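# Lay the bench rod across the salt-spray cabinet rails

## Task

Pick up the white rod resting on the bench and place it squarely across the salt-spray cabinet's chamber, next to the two rods already there, so that each of its ends sits in a notch of the rails. The fog collector must stay upright. Finish with the gripper released from the rod.

## Robot and tools

Robot: two arms, left_arm and right_arm, each with a two-finger parallel gripper. The printed hand position is the point midway between the finger pads, roughly 1 cm behind the fingertips. In each gripper's own axes, +z runs out along the fingers and the fingers close along y. Each wrist has a camera mount, so leave clearance around the hand.

Scene frame: origin on the table top midway between the arms, +x out over the table, +z up, left_arm on the +y side. The names left and right are just labels, not image sides. Bases: left_arm at (-0.002, +0.293, 0) m, right_arm at (+0.037, -0.329, 0) m, both turned only slightly about z.

Row layout (used by execute_actions and by move's target): 14 numbers, each from -1 to 1, always for both arms even when one is idle. Order: dx, dy, dz, rx, ry, rz, opening for left_arm, then the same seven for right_arm. dx..rz are an offset, not a pose: a displacement in the gripper's own axes from its measured pose at the start of the action (for a call's first action, the pose in the latest result). rx, ry, rz form one rotation vector. Scale: 1.0 equals 0.6 m of travel or 180 degrees of turn. The opening is absolute, not an offset: +1 fully open (0.094 m), -1 closed. Optionally append 12 numbers in 0..1 as joint stiffness scales, left_arm's six joints then right_arm's six, in Joint positions order; they persist until changed.

execute_actions(actions): a list of actions; each action is a table of up to 15 rows, one row per 1/30 s step; if shorter, the final row repeats to fill 15 steps. Every row in an action is measured from that action's start pose, not from the row before. An empty list just returns state and images. Per step the controller clips the command to 70 mm and 16 degrees away from the current hand pose, so big offsets take several actions; after an action the arm only coasts to its last clipped pose.

move(target, speed, blocking): target is one 14-number row of offsets from the pose in the latest result showing one. Each hand follows a straight path toward it; all paths finish together, lasting 0.5 to 10 s, cut off at 10 s. speed is m/s per arm, 0.002 to 0.5 (default 0.25), turning up to twice that in rad/s. The paths ignore obstacles and the other arm. Faster contact hits harder, and aiming further past a contact presses harder. Gripper openings are sent at the start. blocking=false returns after 0.5 s while the motion continues; then use wait or stop before sending new rows or moves. The extra move: line reports how it ended (done, off_target, moving, held, fault) and limits (paced means the sent pose was clipped; held means a check blocked steps, after which the arm may speed up), plus each hand's distance from its target.

wait(seconds): 0 to 10 s, arms keep their last command; a running move carries on. stop(): brakes a running move; it needs room, more at speed; fingers keep moving. zoom_image(camera, region): closer view of cam_head_left, cam_head_right, cam_left_wrist or cam_right_wrist (each 504x504), region [x0, y0, x1, y1] in pixels from the top-left, at most 504 by 504. read_manual(section): only licence texts. finished_scene(scene): ends the given scene number for good and reports success; do it only once the rod is placed and released.

Results: a state line per arm with hand position (m) and quat_wxyz in the scene frame (less accurate at long reach); Hand target lines showing where the controller is now driving each hand; grip_measured on the same scale as the commanded opening (last Joint positions number is the opening in metres, readings may be off by about 1 mm); joint torques (noisy, offset); step readings of hand positions, with HELD marking held-back steps; pose unreachable when a clearance check altered a command; MOTOR HOT from 75 °C; FAULT or OVER-TEMPERATURE FAULT lines when an arm is stopped (at 90 °C for 10 s; at 100 °C the arm goes limp and drops).

Practical notes: hands tend to end a centimetre or more low, and zero offsets let them sag. To keep an arm in place, send the correction back to its wanted pose in the first call of a reply and zeros afterward, raising the aim if it still hangs low. Position wins over orientation when both can't be met; the elbow can't fully straighten. To grasp, command about 0.03 below grip_measured for a firm hold; pads give about 50 to 62 N and can spike on first touch. Joint ranges (rad): waist -2.618..3.054, shoulder 0..3.142, elbow 0..3.142, wrist pitch and yaw -1.571..1.571, wrist roll -2.094..2.094. The robot keeps executing while you compose replies. Occasional tugs on held parts or nudges to loose objects can happen.

Avoid: dropping the rod, knocking anything off the table, toppling the fog collector, slamming or shoving hard, letting the arms collide or press together, and long heavy holds that overheat motors.

Each tool is called after ">>>" by a JSON object that holds its "name" and its "arguments", one argument or row to a line.

## Session

>>> {"name": "execute_actions", "arguments": {
  "actions": []
}}

Scene clock: 0.00 s.
left_arm: end_effector_position=(+0.3787, +0.3687, +0.1443) grip_measured=+1.000 end_effector_quat_wxyz=(+0.231, -0.121, +0.945, -0.198) | right_arm: end_effector_position=(+0.4888, -0.5233, +0.1130) grip_measured=+1.000 end_effector_quat_wxyz=(+0.268, +0.202, +0.899, +0.282)
Joint positions: left_arm=[ 0.346  1.673  1.33  -0.862  0.509  0.069  0.094] | right_arm=[-0.669  2.148  1.765 -0.872 -0.747 -0.09   0.094]
Joint velocities: left_arm=[-0.012 -0.002 -0.002  0.022  0.037 -0.037  0.   ] | right_arm=[-0.002 -0.012 -0.012  0.022  0.007 -0.051  0.   ]
Joint torques (N m, as the arm reports them, + toward a larger angle): no reading
Motor temperatures (°C, as the motors report them): left_arm=[26 29 28 29 26 27] | right_arm=[27 27 29 28 26 29]
Hand target (left_arm): +0.380, +0.368, +0.148; +0.236, -0.117, +0.944, -0.201
Hand target (right_arm): +0.490, -0.523, +0.118; +0.273, +0.198, +0.898, +0.284
Joint stiffness scale: left_arm=[1. 1. 1. 1. 1. 1.] | right_arm=[1. 1. 1. 1. 1. 1.]

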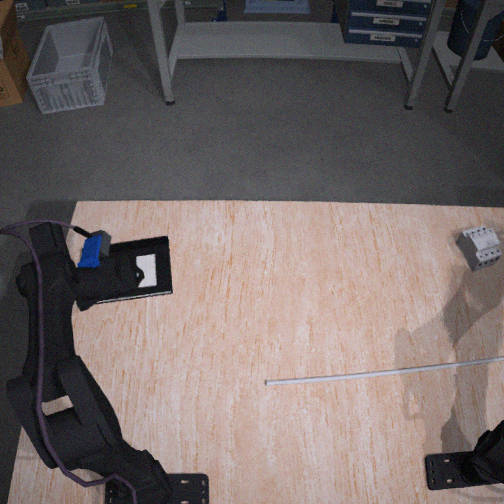

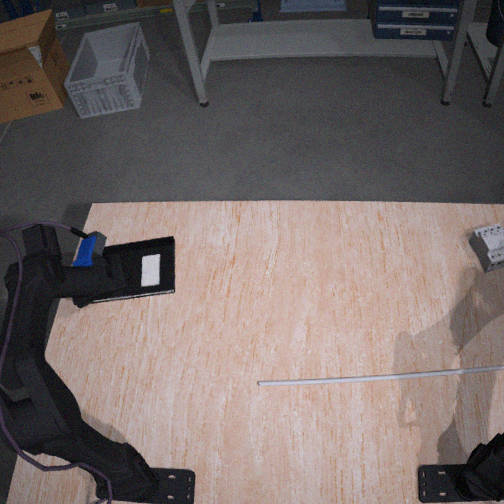

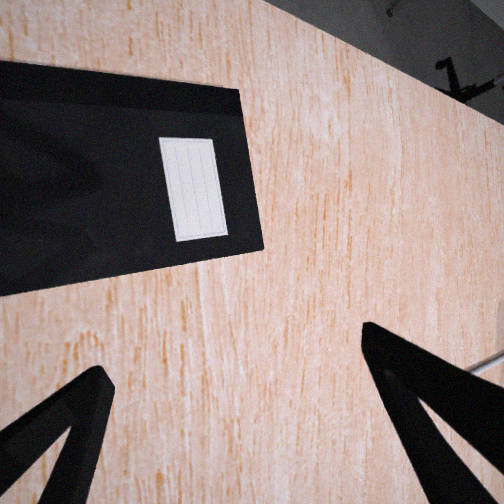

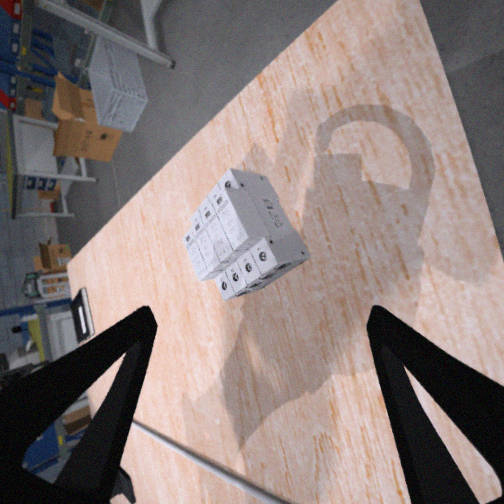

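>>> {"name": "move", "arguments": {
  "target": [-0.065,-0.072,-0.136,-0.151,-0.167,-0.317,1, -0.092,0.154,-0.175,0.143,-0.239,0.271,1],
  "speed": 0.3
}}

Scene clock: 3.80 s.
left_arm: end_effector_position=(+0.3785, +0.3692, +0.2394) grip_measured=+1.000 end_effector_quat_wxyz=(+0.295, -0.640, +0.708, -0.035) | right_arm: end_effector_position=(+0.4884, -0.5242, +0.2628) grip_measured=+1.000 end_effector_quat_wxyz=(+0.388, +0.678, +0.619, +0.083)
Joint positions: left_arm=[-0.017  1.568  1.585 -1.06  -0.308 -1.33   0.094] | right_arm=[-0.348  1.76   1.744 -0.761  0.206  1.24   0.094]
Joint velocities: left_arm=[ 0.012 -0.002 -0.007  0.007  0.007 -0.066  0.   ] | right_arm=[-0.007 -0.007 -0.012  0.037 -0.007  0.007  0.   ]
Joint torques (N m, as the arm reports them, + toward a larger angle): left_arm=[-0.82 -6.92  7.74  0.91 -0.34 -0.02] | right_arm=[ 0.4  -8.07  8.51  1.41  0.18  0.03]
Motor temperatures (°C, as the motors report them): left_arm=[26 29 29 29 26 27] | right_arm=[27 29 30 29 26 29]
Hand target (left_arm): +0.379, +0.369, +0.242; +0.297, -0.640, +0.708, -0.025
Hand target (right_arm): +0.486, -0.524, +0.263; +0.384, +0.680, +0.620, +0.075
Off the commanded pose (left_arm): 0.005 m, 1 deg.
Off the commanded pose (right_arm): 0.001 m, 1 deg.
Joint stiffness scale: left_arm=[1. 1. 1. 1. 1. 1.] | right_arm=[1. 1. 1. 1. 1. 1.]
move: done

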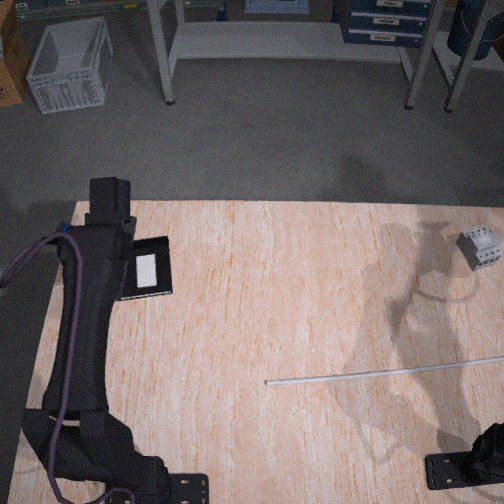

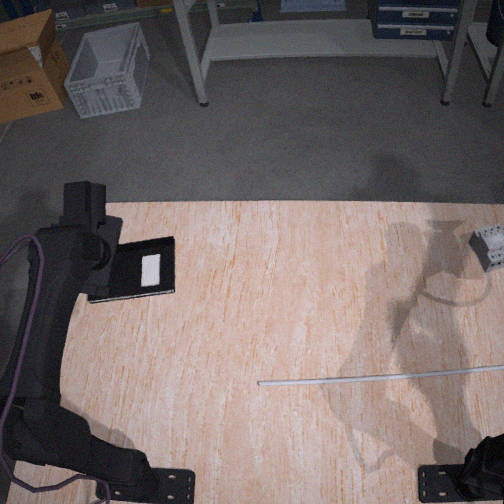

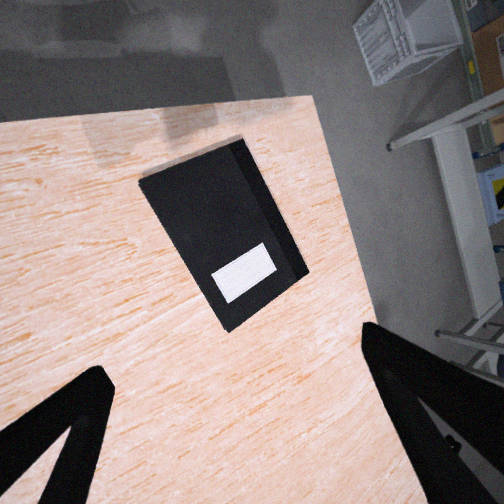

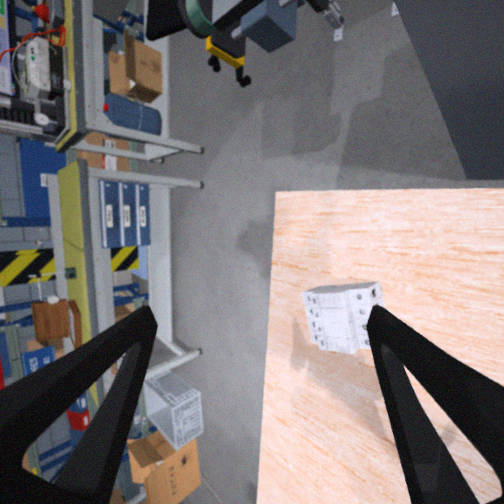

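>>> {"name": "move", "arguments": {
  "target": [0,0,0,0,0,0,1, -0.217,-0.252,-0.400,0.183,-0.142,-0.122,1],
  "speed": 0.3
}}

Scene clock: 6.70 s.
left_arm: end_effector_position=(+0.3784, +0.3690, +0.2392) grip_measured=+1.000 end_effector_quat_wxyz=(+0.295, -0.640, +0.708, -0.035) | right_arm: end_effector_position=(+0.2094, -0.5527, +0.3726) grip_measured=+1.000 end_effector_quat_wxyz=(+0.320, +0.633, +0.636, -0.303)
Joint positions: left_arm=[-0.017  1.568  1.585 -1.06  -0.306 -1.331  0.094] | right_arm=[-0.474  1.343  1.821 -1.501  0.772  0.877  0.094]
Joint velocities: left_arm=[-0.007 -0.007 -0.002  0.037  0.051 -0.066  0.   ] | right_arm=[-0.007 -0.002 -0.002  0.051  0.051  0.022  0.   ]
Joint torques (N m, as the arm reports them, + toward a larger angle): left_arm=[-0.05 -8.34  5.94  1.14 -0.13  0.02] | right_arm=[-0.71 -3.49  6.06  1.02  0.49 -0.06]
Motor temperatures (°C, as the motors report them): left_arm=[26 30 29 29 26 27] | right_arm=[27 29 31 29 26 29]
Hand target (left_arm): +0.379, +0.369, +0.239; +0.295, -0.640, +0.708, -0.035
Hand target (right_arm): +0.199, -0.552, +0.378; +0.316, +0.632, +0.634, -0.315
Off the commanded pose (left_arm): 0.000 m, 0 deg.
Off the commanded pose (right_arm): 0.012 m, 2 deg.
Joint stiffness scale: left_arm=[1. 1. 1. 1. 1. 1.] | right_arm=[1. 1. 1. 1. 1. 1.]
move: off_target (right_arm)

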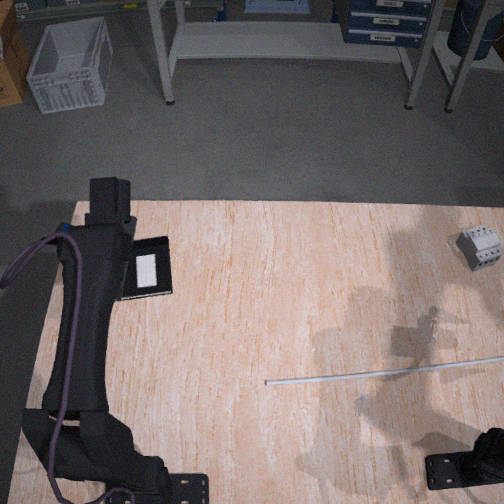

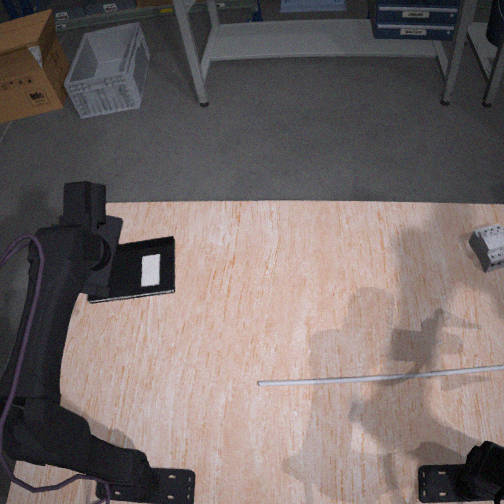

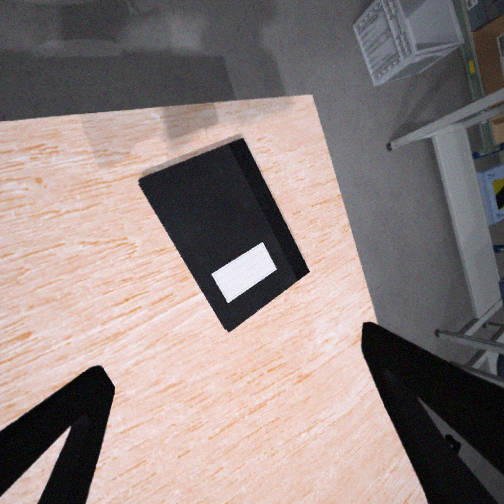

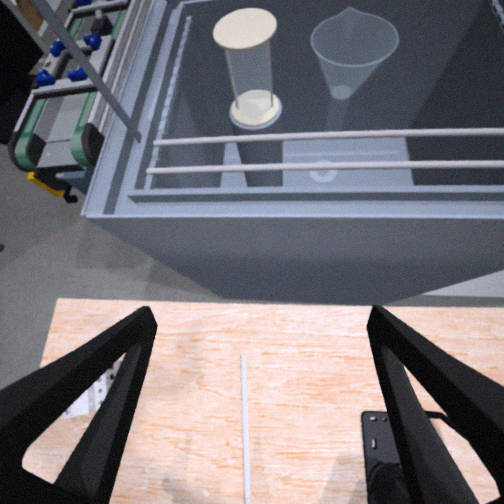

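>>> {"name": "move", "arguments": {
  "target": [0,0,0,0,0,0,1, -0.19,-0.267,0.17,0,0,0,1],
  "speed": 0.25
}}

Scene clock: 8.67 s.
left_arm: end_effector_position=(+0.3784, +0.3687, +0.2392) grip_measured=+1.000 end_effector_quat_wxyz=(+0.294, -0.640, +0.709, -0.036) | right_arm: end_effector_position=(+0.0498, -0.7070, +0.3833) grip_measured=+1.000 end_effector_quat_wxyz=(+0.314, +0.644, +0.636, -0.286)
Joint positions: left_arm=[-0.017  1.568  1.585 -1.06  -0.305 -1.331  0.094] | right_arm=[-1.558  1.467  1.919 -1.145 -0.011  0.043  0.094]
Joint velocities: left_arm=[-0.002  0.007 -0.002 -0.007 -0.007 -0.081  0.   ] | right_arm=[-0.007 -0.002 -0.007  0.051 -0.051 -0.007  0.   ]
Joint torques (N m, as the arm reports them, + toward a larger angle): left_arm=[-0.04 -8.35  5.94  1.13 -0.14  0.01] | right_arm=[-0.78 -4.25  7.24  1.7  -0.12 -0.05]
Motor temperatures (°C, as the motors report them): left_arm=[26 30 30 30 26 27] | right_arm=[27 29 31 30 26 29]
Hand target (left_arm): +0.378, +0.369, +0.239; +0.295, -0.640, +0.708, -0.035
Hand target (right_arm): +0.049, -0.707, +0.389; +0.319, +0.641, +0.635, -0.290
Off the commanded pose (left_arm): 0.000 m, 0 deg.
Off the commanded pose (right_arm): 0.014 m, 2 deg.
Joint stiffness scale: left_arm=[1. 1. 1. 1. 1. 1.] | right_arm=[1. 1. 1. 1. 1. 1.]
move: off_target (right_arm)

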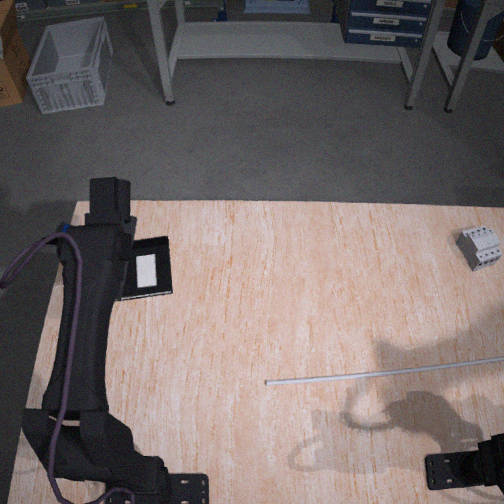

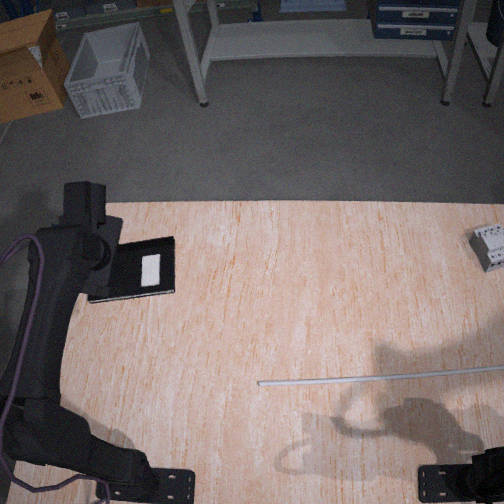

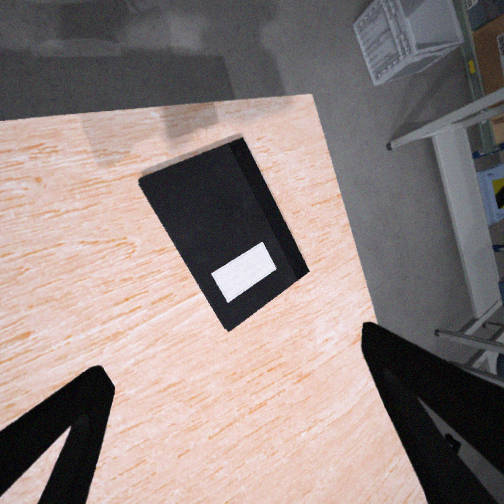

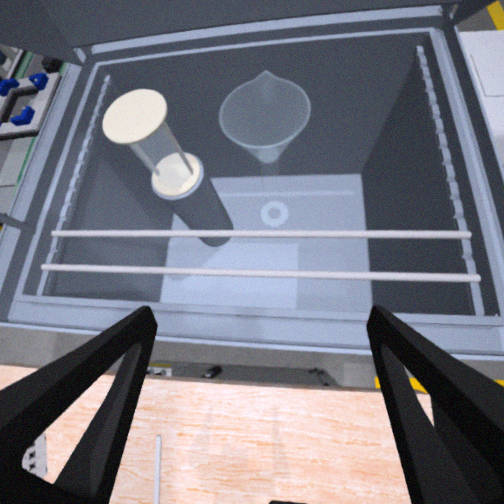

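>>> {"name": "zoom_image", "arguments": {
  "camera": "cam_right_wrist",
  "region": [0, 60, 252, 312]
}}

>>> {"name": "zoom_image", "arguments": {
  "camera": "cam_right_wrist",
  "region": [300, 100, 504, 304]
}}

Region (0, 60, 252, 312) of cam_right_wrist's 504x504 image, scaled by 2.000, with more detail than that image has.

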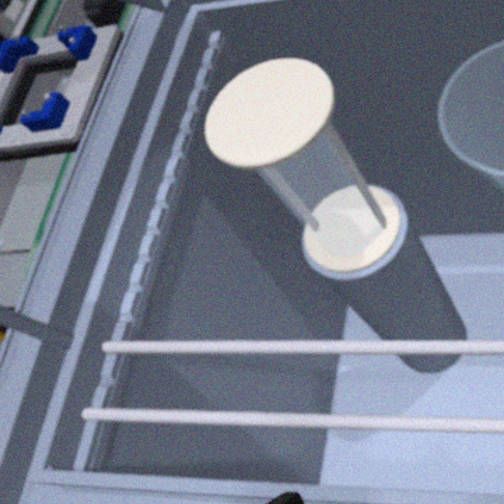

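Region (300, 100, 504, 304) of cam_right_wrist's 504x504 image, scaled by 2.471, with more detail than that image has.

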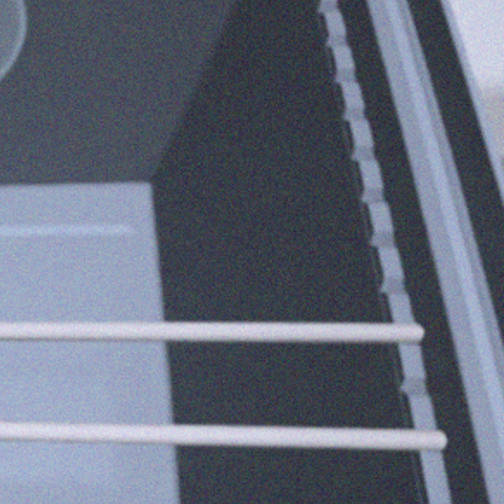

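>>> {"name": "move", "arguments": {
  "target": [0,0,0,0,0,0,1, 0.644,0.279,-0.149,0.001,0.279,-0.030,1],
  "speed": 0.3
}}

Scene clock: 17.67 s.
left_arm: end_effector_position=(+0.3785, +0.3685, +0.2391) grip_measured=+1.000 end_effector_quat_wxyz=(+0.294, -0.640, +0.709, -0.036) | right_arm: end_effector_position=(+0.2203, -0.3945, +0.1502) grip_measured=+1.000 end_effector_quat_wxyz=(-0.002, +0.672, +0.740, -0.021)
Joint positions: left_arm=[-0.017  1.568  1.585 -1.06  -0.303 -1.331  0.094] | right_arm=[-0.326  1.297  1.159 -1.454  0.036  1.162  0.094]
Joint velocities: left_arm=[-0.017 -0.012 -0.012 -0.066 -0.007  0.007  0.   ] | right_arm=[-0.022 -0.002  0.007 -0.022 -0.081 -0.022  0.   ]
Joint torques (N m, as the arm reports them, + toward a larger angle): left_arm=[-0.04 -8.34  5.95  1.12 -0.13  0.01] | right_arm=[ 0.74 -2.97  5.14  0.55 -0.04  0.06]
Motor temperatures (°C, as the motors report them): left_arm=[26 31 30 30 26 27] | right_arm=[27 29 31 31 26 29]
Hand target (left_arm): +0.378, +0.369, +0.239; +0.294, -0.640, +0.709, -0.036
Hand target (right_arm): +0.223, -0.394, +0.148; +0.001, +0.672, +0.740, -0.018
Off the commanded pose (left_arm): 0.000 m, 0 deg.
Off the commanded pose (right_arm): 0.006 m, 2 deg.
Joint stiffness scale: left_arm=[1. 1. 1. 1. 1. 1.] | right_arm=[1. 1. 1. 1. 1. 1.]
move: done

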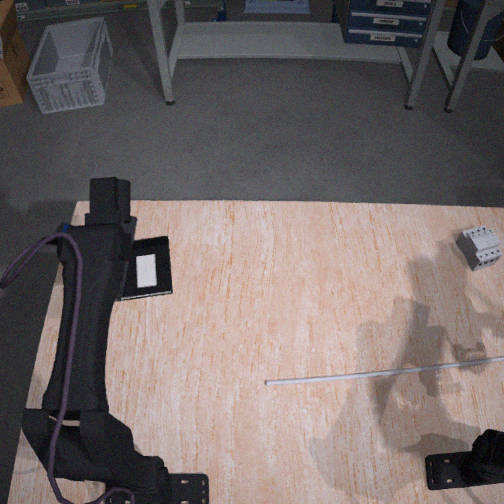

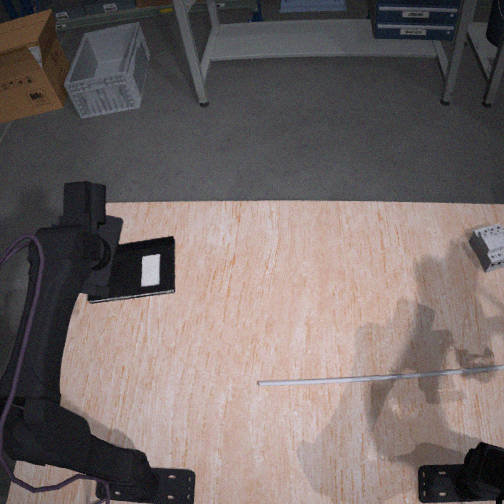

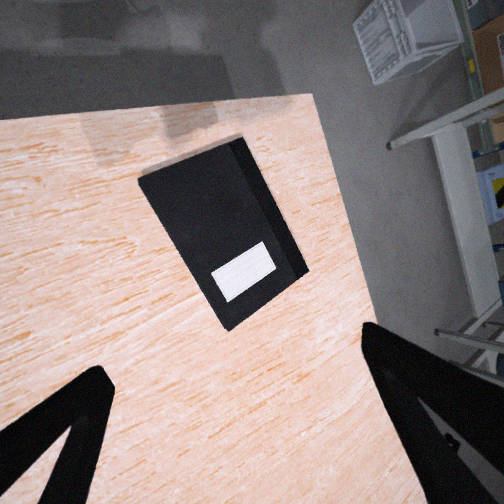

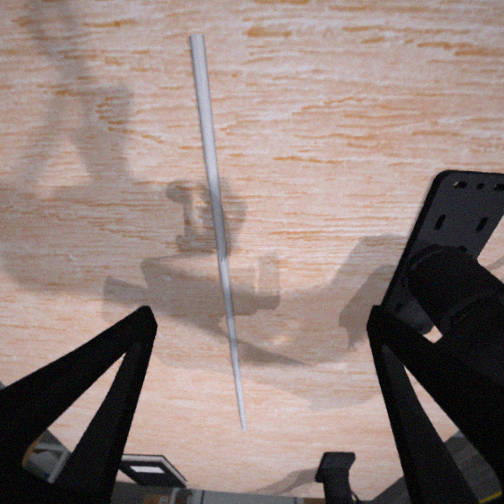

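>>> {"name": "move", "arguments": {
  "target": [0,0,0,0,0,0,1, 0.167,0.065,0.15,-0.011,0.008,0,0.2],
  "speed": 0.2
}}

Scene clock: 19.90 s.
left_arm: end_effector_position=(+0.3785, +0.3682, +0.2390) grip_measured=+1.000 end_effector_quat_wxyz=(+0.293, -0.640, +0.709, -0.037) | right_arm: end_effector_position=(+0.2489, -0.2947, +0.0609) grip_measured=+0.203 end_effector_quat_wxyz=(+0.004, +0.672, +0.740, +0.001)
Joint positions: left_arm=[-0.017  1.568  1.585 -1.06  -0.302 -1.331  0.094] | right_arm=[ 0.149  1.381  0.866 -1.049  0.004  1.636  0.057]
Joint velocities: left_arm=[ 0.007 -0.007  0.007 -0.022  0.051  0.007  0.   ] | right_arm=[-0.007 -0.022  0.007  0.007  0.022  0.007 -0.001]
Joint torques (N m, as the arm reports them, + toward a larger angle): left_arm=[-0.04 -8.34  5.94  1.13 -0.13  0.  ] | right_arm=[ 0.71 -3.13  4.89  0.58  0.06  0.05]
Motor temperatures (°C, as the motors report them): left_arm=[26 31 30 31 26 27] | right_arm=[27 29 31 31 26 29]
Hand target (left_arm): +0.378, +0.368, +0.239; +0.294, -0.640, +0.709, -0.036
Hand target (right_arm): +0.249, -0.295, +0.057; +0.006, +0.672, +0.740, -0.003
Off the commanded pose (left_arm): 0.000 m, 0 deg.
Off the commanded pose (right_arm): 0.005 m, 0 deg.
Joint stiffness scale: left_arm=[1. 1. 1. 1. 1. 1.] | right_arm=[1. 1. 1. 1. 1. 1.]
move: done

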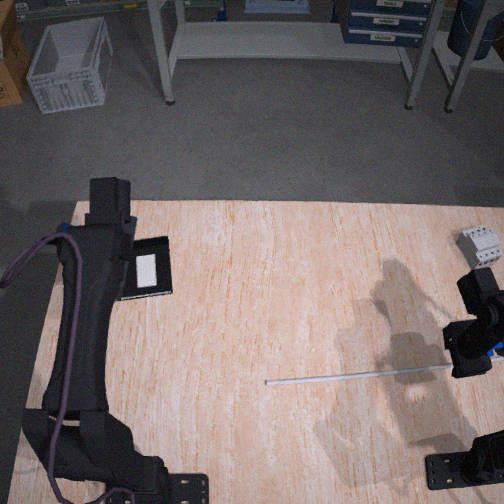

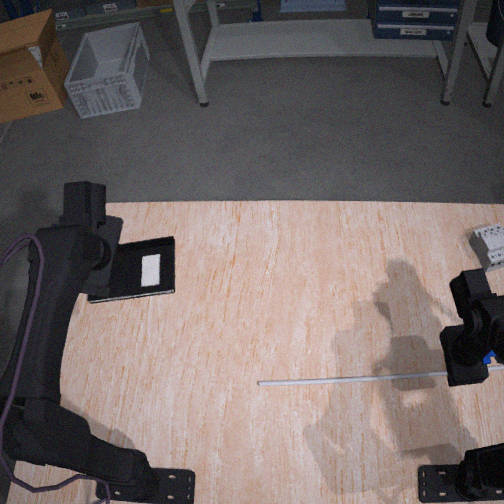

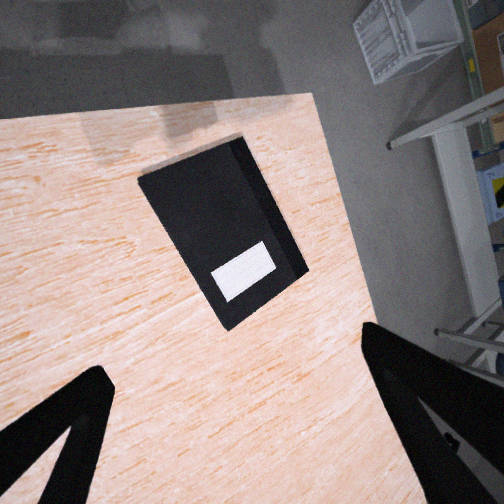

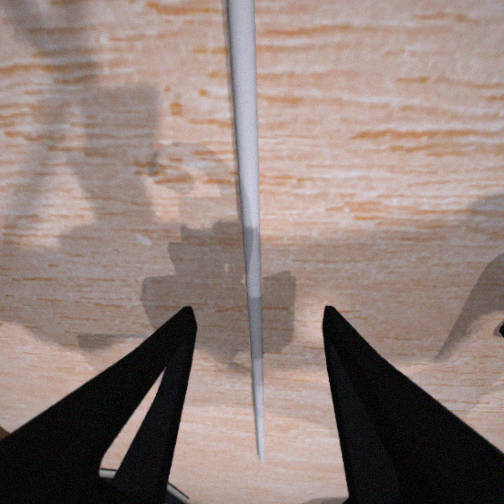

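>>> {"name": "move", "arguments": {
  "target": [0,0,0,0,0,0,1, 0,0.005,0.078,0,0,0,0.2],
  "speed": 0.06
}}

Scene clock: 21.43 s.
left_arm: end_effector_position=(+0.3786, +0.3680, +0.2390) grip_measured=+1.000 end_effector_quat_wxyz=(+0.293, -0.640, +0.709, -0.037) | right_arm: end_effector_position=(+0.2542, -0.2939, +0.0185) grip_measured=+0.203 end_effector_quat_wxyz=(+0.006, +0.673, +0.740, +0.004)
Joint positions: left_arm=[-0.017  1.568  1.585 -1.06  -0.301 -1.331  0.094] | right_arm=[ 0.149  1.463  0.753 -0.847  0.004  1.638  0.057]
Joint velocities: left_arm=[-0.012 -0.022 -0.007 -0.022 -0.007  0.022  0.   ] | right_arm=[-0.007  0.007 -0.007  0.066 -0.081 -0.022 -0.   ]
Joint torques (N m, as the arm reports them, + toward a larger angle): left_arm=[-0.04 -8.34  5.93  1.12 -0.13  0.01] | right_arm=[-0.03 -3.44  4.53  0.58 -0.03  0.02]
Motor temperatures (°C, as the motors report them): left_arm=[26 31 31 31 26 27] | right_arm=[27 29 31 31 26 29]
Hand target (left_arm): +0.379, +0.368, +0.239; +0.294, -0.640, +0.709, -0.037
Hand target (right_arm): +0.253, -0.294, +0.014; +0.004, +0.672, +0.740, +0.001
Off the commanded pose (left_arm): 0.000 m, 0 deg.
Off the commanded pose (right_arm): 0.005 m, 0 deg.
Joint stiffness scale: left_arm=[1. 1. 1. 1. 1. 1.] | right_arm=[1. 1. 1. 1. 1. 1.]
move: done

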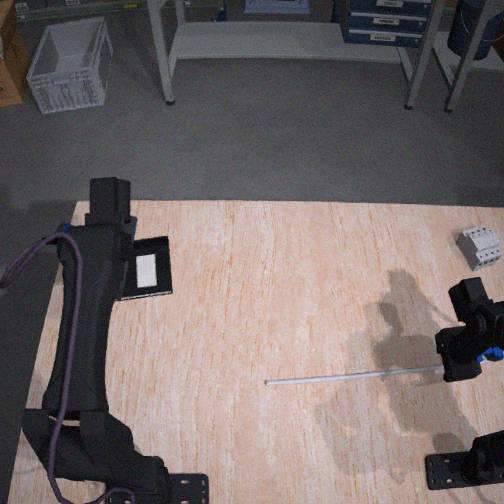

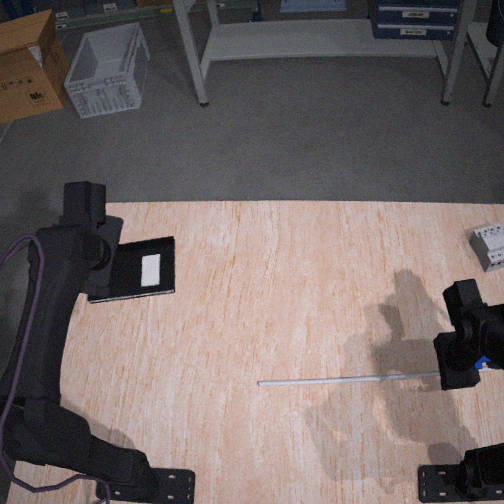

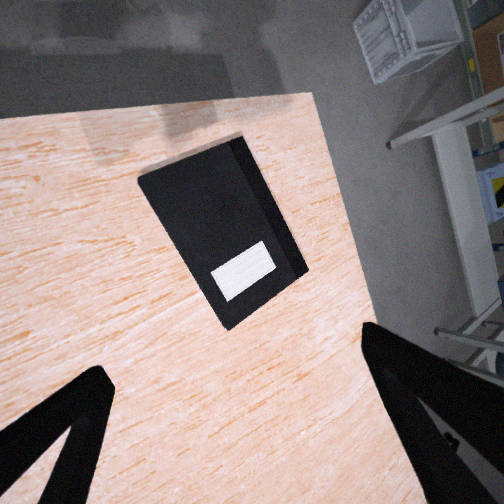

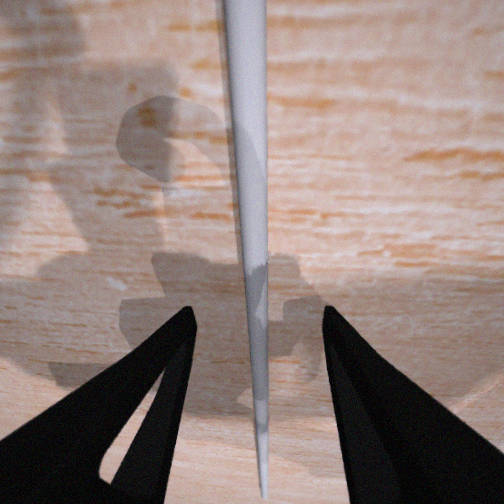

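>>> {"name": "move", "arguments": {
  "target": [0,0,0,0,0,0,1, 0,0,0.021,0,0,0,0.2],
  "speed": 0.02
}}

Scene clock: 22.43 s.
left_arm: end_effector_position=(+0.3786, +0.3678, +0.2389) grip_measured=+1.000 end_effector_quat_wxyz=(+0.293, -0.640, +0.709, -0.038) | right_arm: end_effector_position=(+0.2560, -0.2936, +0.0106) grip_measured=+0.203 end_effector_quat_wxyz=(+0.008, +0.673, +0.740, +0.007)
Joint positions: left_arm=[-0.017  1.568  1.585 -1.06  -0.299 -1.331  0.094] | right_arm=[ 0.149  1.48   0.732 -0.802  0.004  1.638  0.057]
Joint velocities: left_arm=[-0.007  0.002  0.007 -0.095  0.037  0.022  0.   ] | right_arm=[-0.002 -0.017 -0.012 -0.081 -0.125 -0.051  0.001]
Joint torques (N m, as the arm reports them, + toward a larger angle): left_arm=[-0.05 -8.33  5.94  1.12 -0.13  0.01] | right_arm=[ 0.03 -3.41  4.35  0.59 -0.02  0.02]
Motor temperatures (°C, as the motors report them): left_arm=[26 31 31 31 26 27] | right_arm=[27 29 31 31 26 29]
Hand target (left_arm): +0.379, +0.368, +0.239; +0.293, -0.640, +0.709, -0.037
Hand target (right_arm): +0.254, -0.294, +0.006; +0.006, +0.673, +0.740, +0.004
Off the commanded pose (left_arm): 0.000 m, 0 deg.
Off the commanded pose (right_arm): 0.005 m, 0 deg.
Joint stiffness scale: left_arm=[1. 1. 1. 1. 1. 1.] | right_arm=[1. 1. 1. 1. 1. 1.]
move: done

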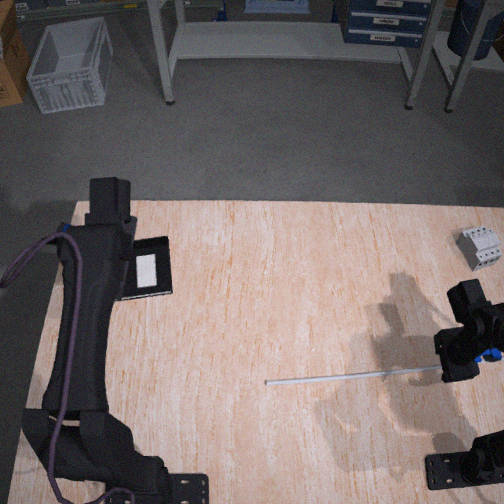

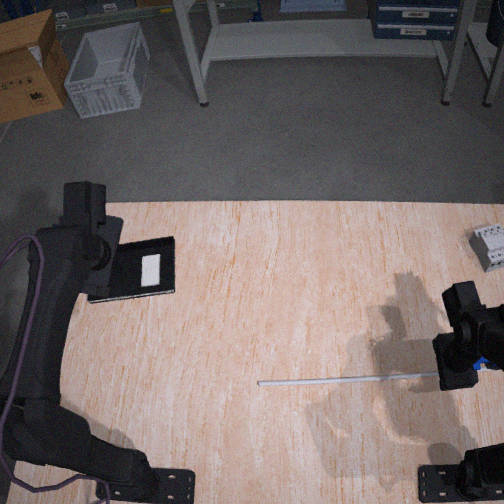

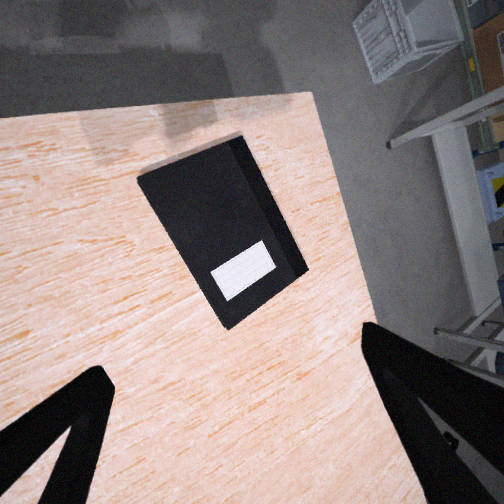

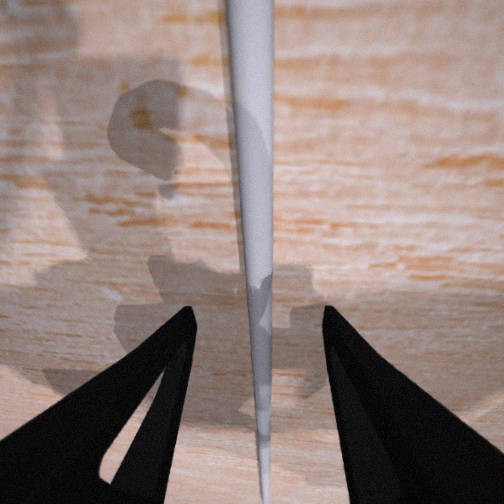

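>>> {"name": "move", "arguments": {
  "target": [0,0,0,0,0,0,1, 0,0,0.015,0,0,0,0.2],
  "speed": 0.015
}}

Scene clock: 23.43 s.
left_arm: end_effector_position=(+0.3787, +0.3676, +0.2388) grip_measured=+1.000 end_effector_quat_wxyz=(+0.292, -0.640, +0.710, -0.038) | right_arm: end_effector_position=(+0.2593, -0.2930, +0.0085) grip_measured=+0.203 end_effector_quat_wxyz=(+0.013, +0.673, +0.740, +0.013)
Joint positions: left_arm=[-0.017  1.568  1.585 -1.06  -0.298 -1.331  0.094] | right_arm=[ 0.149  1.483  0.725 -0.776  0.004  1.638  0.057]
Joint velocities: left_arm=[ 0.027  0.007 -0.012  0.007  0.037  0.022  0.   ] | right_arm=[-0.002  0.007 -0.002 -0.022  0.007 -0.007 -0.   ]
Joint torques (N m, as the arm reports them, + toward a larger angle): left_arm=[-0.06 -8.35  5.94  1.12 -0.13  0.  ] | right_arm=[ 0.03 -3.07  4.02  0.67 -0.04  0.01]
Motor temperatures (°C, as the motors report them): left_arm=[26 31 31 31 26 27] | right_arm=[27 29 31 31 26 29]
Hand target (left_arm): +0.379, +0.368, +0.239; +0.293, -0.640, +0.709, -0.038
Hand target (right_arm): +0.256, -0.294, +0.002; +0.008, +0.673, +0.740, +0.007
Off the commanded pose (left_arm): 0.000 m, 0 deg.
Off the commanded pose (right_arm): 0.008 m, 1 deg.
Joint stiffness scale: left_arm=[1. 1. 1. 1. 1. 1.] | right_arm=[1. 1. 1. 1. 1. 1.]
move: done

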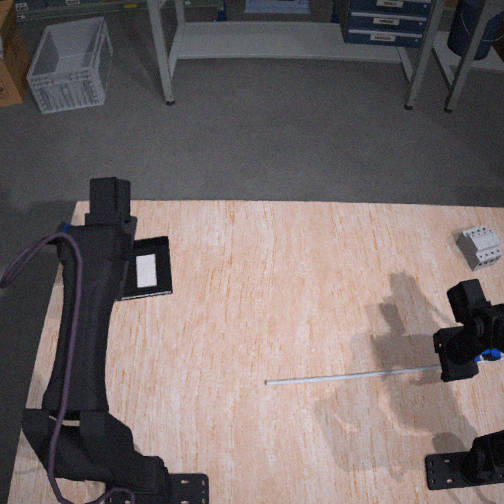

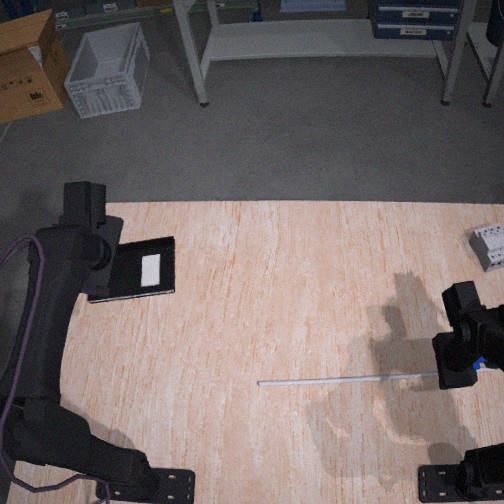

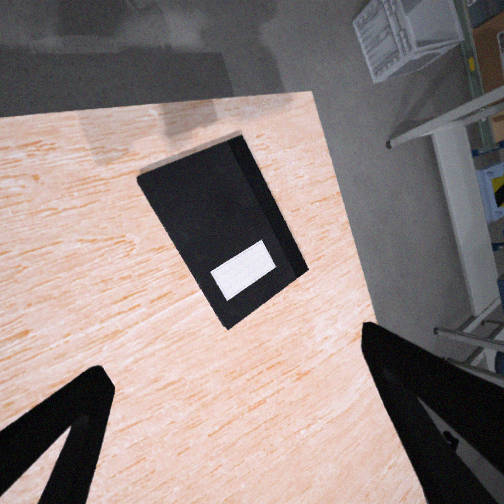

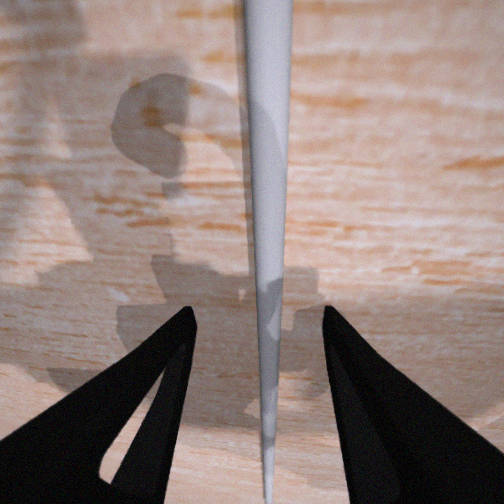

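>>> {"name": "execute_actions", "arguments": {
  "actions": [
    [[0,0,0,0,0,0,1, 0,-0.004,-0.002,0,0,0,0.0],[0,0,0,0,0,0,1, 0,-0.004,-0.002,0,0,0,-0.1],[0,0,0,0,0,0,1, 0,-0.004,-0.002,0,0,0,-0.2],[0,0,0,0,0,0,1, 0,-0.004,-0.002,0,0,0,-0.3],[0,0,0,0,0,0,1, 0,-0.004,-0.002,0,0,0,-0.4],[0,0,0,0,0,0,1, 0,-0.004,-0.002,0,0,0,-0.5],[0,0,0,0,0,0,1, 0,-0.004,-0.002,0,0,0,-0.55],[0,0,0,0,0,0,1, 0,-0.004,-0.002,0,0,0,-0.6],[0,0,0,0,0,0,1, 0,-0.004,-0.002,0,0,0,-0.64],[0,0,0,0,0,0,1, 0,-0.004,-0.002,0,0,0,-0.68],[0,0,0,0,0,0,1, 0,-0.004,-0.002,0,0,0,-0.71],[0,0,0,0,0,0,1, 0,-0.004,-0.002,0,0,0,-0.73],[0,0,0,0,0,0,1, 0,-0.004,-0.002,0,0,0,-0.75],[0,0,0,0,0,0,1, 0,-0.004,-0.002,0,0,0,-0.77],[0,0,0,0,0,0,1, 0,-0.004,-0.002,0,0,0,-0.78]],
    [[0,0,0,0,0,0,1, 0,0,0,0,0,0,-0.79],[0,0,0,0,0,0,1, 0,0,0,0,0,0,-0.80],[0,0,0,0,0,0,1, 0,0,0,0,0,0,-0.81],[0,0,0,0,0,0,1, 0,0,0,0,0,0,-0.82],[0,0,0,0,0,0,1, 0,0,0,0,0,0,-0.83],[0,0,0,0,0,0,1, 0,0,0,0,0,0,-0.84]]
  ]
}}

Scene clock: 25.03 s.
left_arm: end_effector_position=(+0.3788, +0.3671, +0.2387) grip_measured=+1.000 end_effector_quat_wxyz=(+0.292, -0.640, +0.710, -0.039) | right_arm: end_effector_position=(+0.2591, -0.2931, +0.0085) grip_measured=-0.814 end_effector_quat_wxyz=(+0.013, +0.673, +0.740, +0.013)
Joint positions: left_arm=[-0.017  1.568  1.585 -1.06  -0.295 -1.331  0.094] | right_arm=[ 0.149  1.483  0.725 -0.777  0.004  1.638  0.009]
Joint velocities: left_arm=[-0.012 -0.017 -0.012  0.007  0.022 -0.007  0.   ] | right_arm=[ 0.007 -0.022 -0.012 -0.081 -0.081 -0.066 -0.001]
Joint torques (N m, as the arm reports them, + toward a larger angle): left_arm=[-0.05 -8.33  5.95  1.13 -0.12  0.  ] | right_arm=[ 0.   -4.3   5.26  0.54 -0.04  0.02]
Motor temperatures (°C, as the motors report them): left_arm=[26 32 31 31 26 27] | right_arm=[27 29 31 30 26 29]
Hand target (left_arm): +0.379, +0.367, +0.239; +0.292, -0.640, +0.710, -0.039
Hand target (right_arm): +0.259, -0.293, +0.008; +0.013, +0.673, +0.740, +0.013
Off the commanded pose (left_arm): 0.000 m, 0 deg.
Off the commanded pose (right_arm): 0.000 m, 0 deg.
Joint stiffness scale: left_arm=[1. 1. 1. 1. 1. 1.] | right_arm=[1. 1. 1. 1. 1. 1.]
Step readings (end_effector_position; steps 1 to 15: 1st action; 16 to 30: 2nd action):
0: left_arm (+0.3787, +0.3676, +0.2388) | right_arm (+0.2593, -0.2930, +0.0085)
1: left_arm (+0.3787, +0.3675, +0.2388) | right_arm (+0.2593, -0.2930, +0.0085)
2: left_arm (+0.3787, +0.3674, +0.2388) | right_arm (+0.2591, -0.2931, +0.0085)
4: left_arm (+0.3787, +0.3674, +0.2388) | right_arm (+0.2591, -0.2931, +0.0085)
8: left_arm (+0.3787, +0.3674, +0.2388) | right_arm (+0.2591, -0.2931, +0.0085)
15: left_arm (+0.3787, +0.3673, +0.2388) | right_arm (+0.2591, -0.2931, +0.0085)
16: left_arm (+0.3787, +0.3673, +0.2388) | right_arm (+0.2591, -0.2931, +0.0085)
17: left_arm (+0.3787, +0.3672, +0.2388) | right_arm (+0.2591, -0.2931, +0.0085)
19: left_arm (+0.3788, +0.3672, +0.2387) | right_arm (+0.2591, -0.2931, +0.0085)
23: left_arm (+0.3788, +0.3671, +0.2387) | right_arm (+0.2591, -0.2931, +0.0085)
30: end_effector_position above

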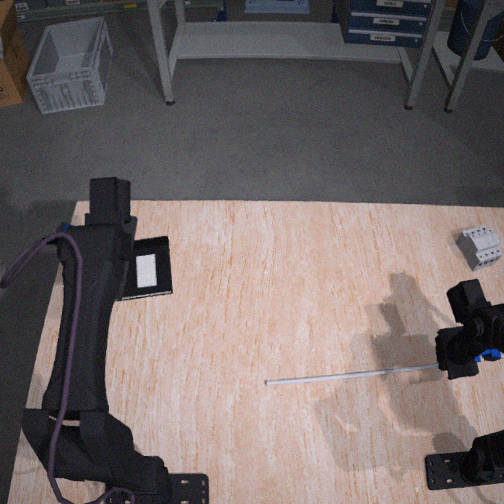

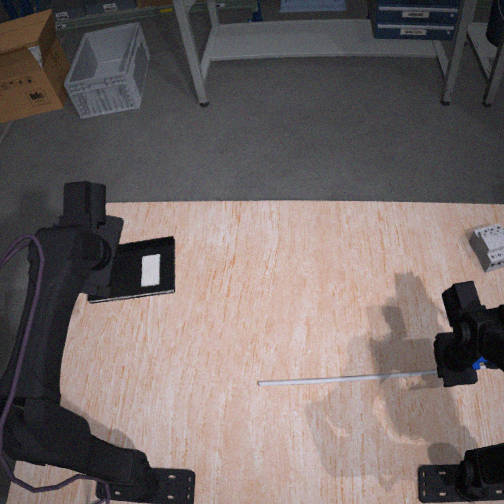

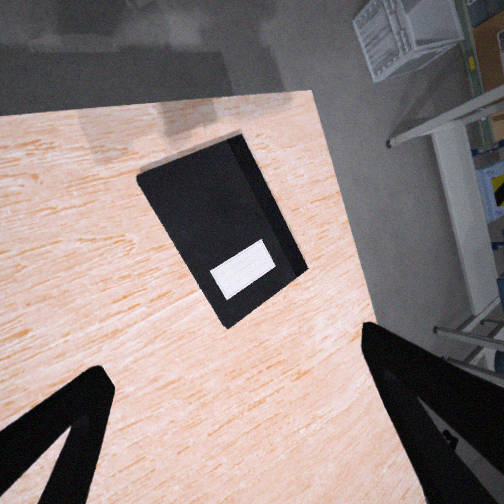

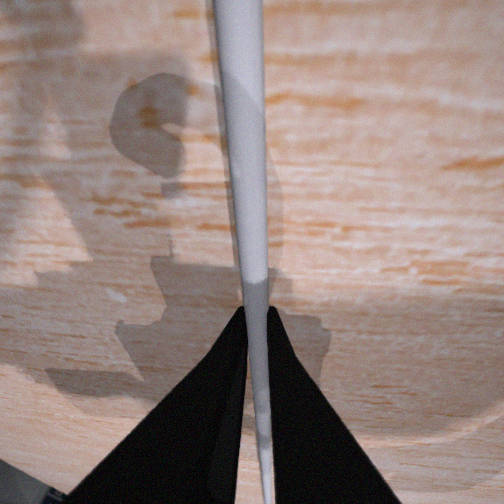

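>>> {"name": "move", "arguments": {
  "target": [0,0,0,0,0,0,1, 0,0.167,-0.583,-0.24,0,0,-0.85],
  "speed": 0.15
}}

Scene clock: 28.53 s.
left_arm: end_effector_position=(+0.3788, +0.3669, +0.2386) grip_measured=+1.000 end_effector_quat_wxyz=(+0.291, -0.640, +0.710, -0.040) | right_arm: end_effector_position=(+0.3425, -0.2864, +0.3588) grip_measured=-0.814 end_effector_quat_wxyz=(+0.257, +0.623, +0.680, +0.289)
Joint positions: left_arm=[-0.017  1.568  1.585 -1.06  -0.294 -1.331  0.094] | right_arm=[ 0.149  1.258  1.722 -1.241  0.042  1.627  0.009]
Joint velocities: left_arm=[-0.002  0.012  0.017  0.022 -0.051  0.037  0.   ] | right_arm=[ 0.012 -0.002 -0.017 -0.022 -0.007 -0.007  0.   ]
Joint torques (N m, as the arm reports them, + toward a larger angle): left_arm=[-0.05 -8.36  5.93  1.12 -0.12  0.  ] | right_arm=[-0.18 -1.41  7.18  1.54  0.06 -0.03]
Motor temperatures (°C, as the motors report them): left_arm=[26 32 31 31 26 27] | right_arm=[27 29 31 31 26 29]
Hand target (left_arm): +0.379, +0.367, +0.239; +0.292, -0.640, +0.710, -0.039
Hand target (right_arm): +0.343, -0.288, +0.361; +0.259, +0.624, +0.681, +0.284
Off the commanded pose (left_arm): 0.000 m, 0 deg.
Off the commanded pose (right_arm): 0.005 m, 1 deg.
Joint stiffness scale: left_arm=[1. 1. 1. 1. 1. 1.] | right_arm=[1. 1. 1. 1. 1. 1.]
move: done

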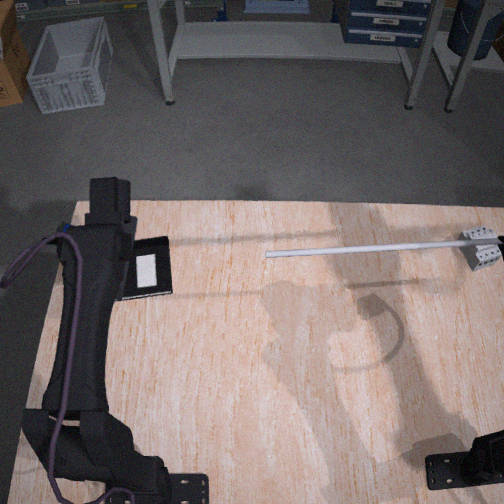

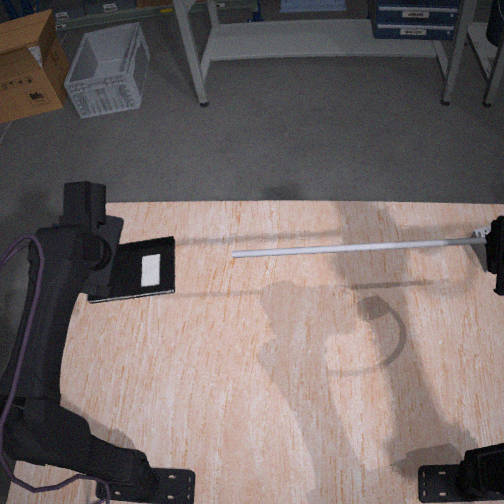

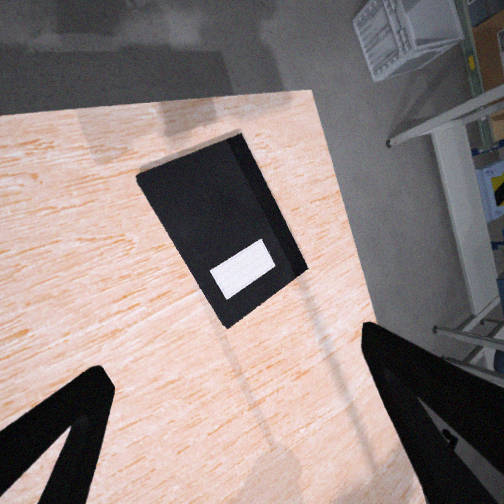

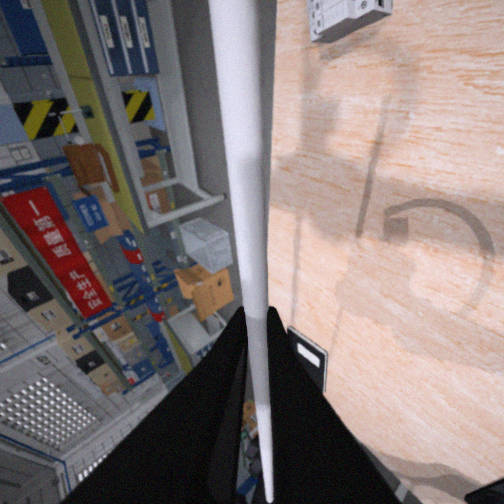

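>>> {"name": "move", "arguments": {
  "target": [0,0,0,0,0,0,1, -0.446,-0.0975,-0.132,-0.003,-0.190,0.187,-0.85],
  "speed": 0.2
}}

Scene clock: 32.00 s.
left_arm: end_effector_position=(+0.3789, +0.3667, +0.2386) grip_measured=+1.000 end_effector_quat_wxyz=(+0.291, -0.640, +0.710, -0.040) | right_arm: end_effector_position=(+0.2677, -0.5593, +0.3532) grip_measured=-0.814 end_effector_quat_wxyz=(+0.325, +0.855, +0.371, +0.159)
Joint positions: left_arm=[-0.017  1.568  1.585 -1.06  -0.293 -1.331  0.094] | right_arm=[-0.847  1.358  1.806 -1.284 -0.086  1.521  0.009]
Joint velocities: left_arm=[-0.017  0.007 -0.007 -0.022  0.095 -0.007  0.   ] | right_arm=[-0.007 -0.007 -0.002  0.022 -0.051  0.095 -0.   ]
Joint torques (N m, as the arm reports them, + toward a larger angle): left_arm=[-0.04 -8.34  5.94  1.13 -0.13  0.01] | right_arm=[-0.58 -3.07  7.58  1.72 -0.1   0.07]
Motor temperatures (°C, as the motors report them): left_arm=[26 32 31 31 26 27] | right_arm=[27 29 32 31 26 29]
Hand target (left_arm): +0.379, +0.367, +0.239; +0.291, -0.640, +0.710, -0.040
Hand target (right_arm): +0.269, -0.564, +0.364; +0.342, +0.850, +0.365, +0.165
Off the commanded pose (left_arm): 0.000 m, 0 deg.
Off the commanded pose (right_arm): 0.017 m, 3 deg.
Joint stiffness scale: left_arm=[1. 1. 1. 1. 1. 1.] | right_arm=[1. 1. 1. 1. 1. 1.]
move: off_target (right_arm)

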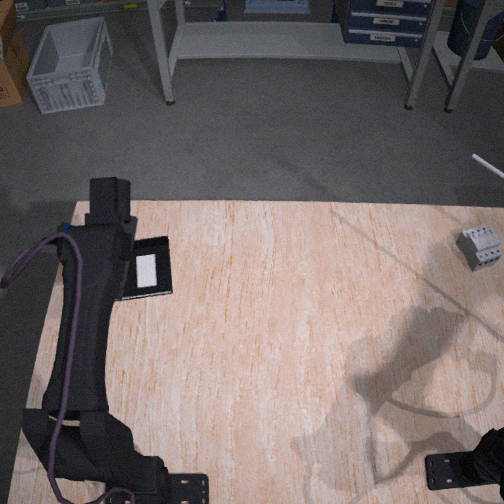

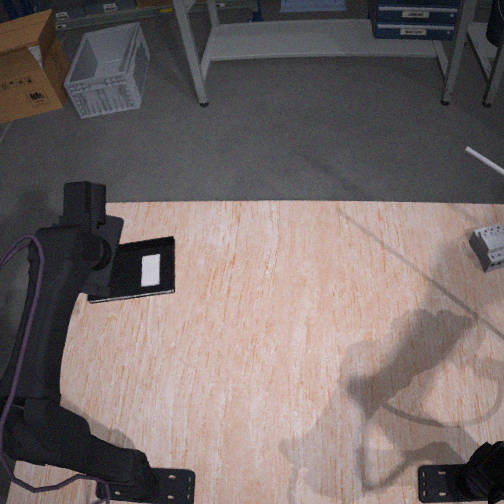

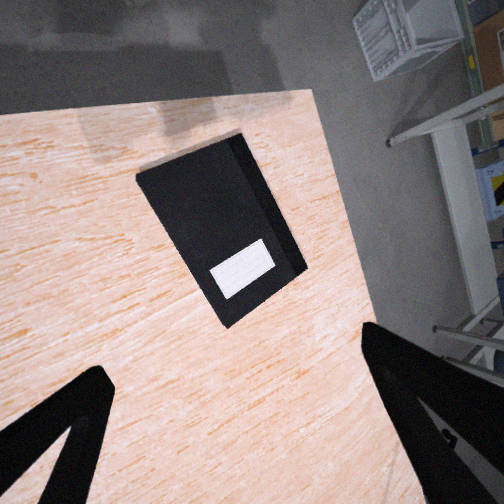

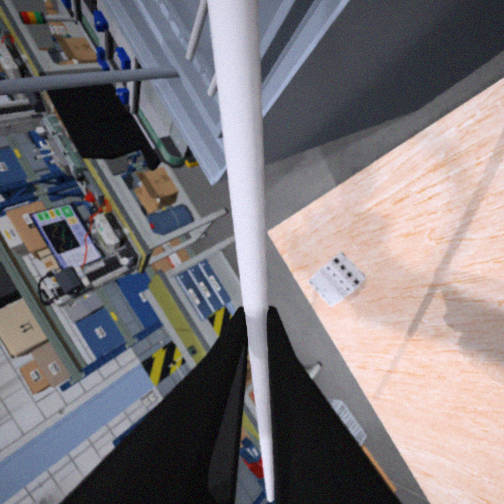

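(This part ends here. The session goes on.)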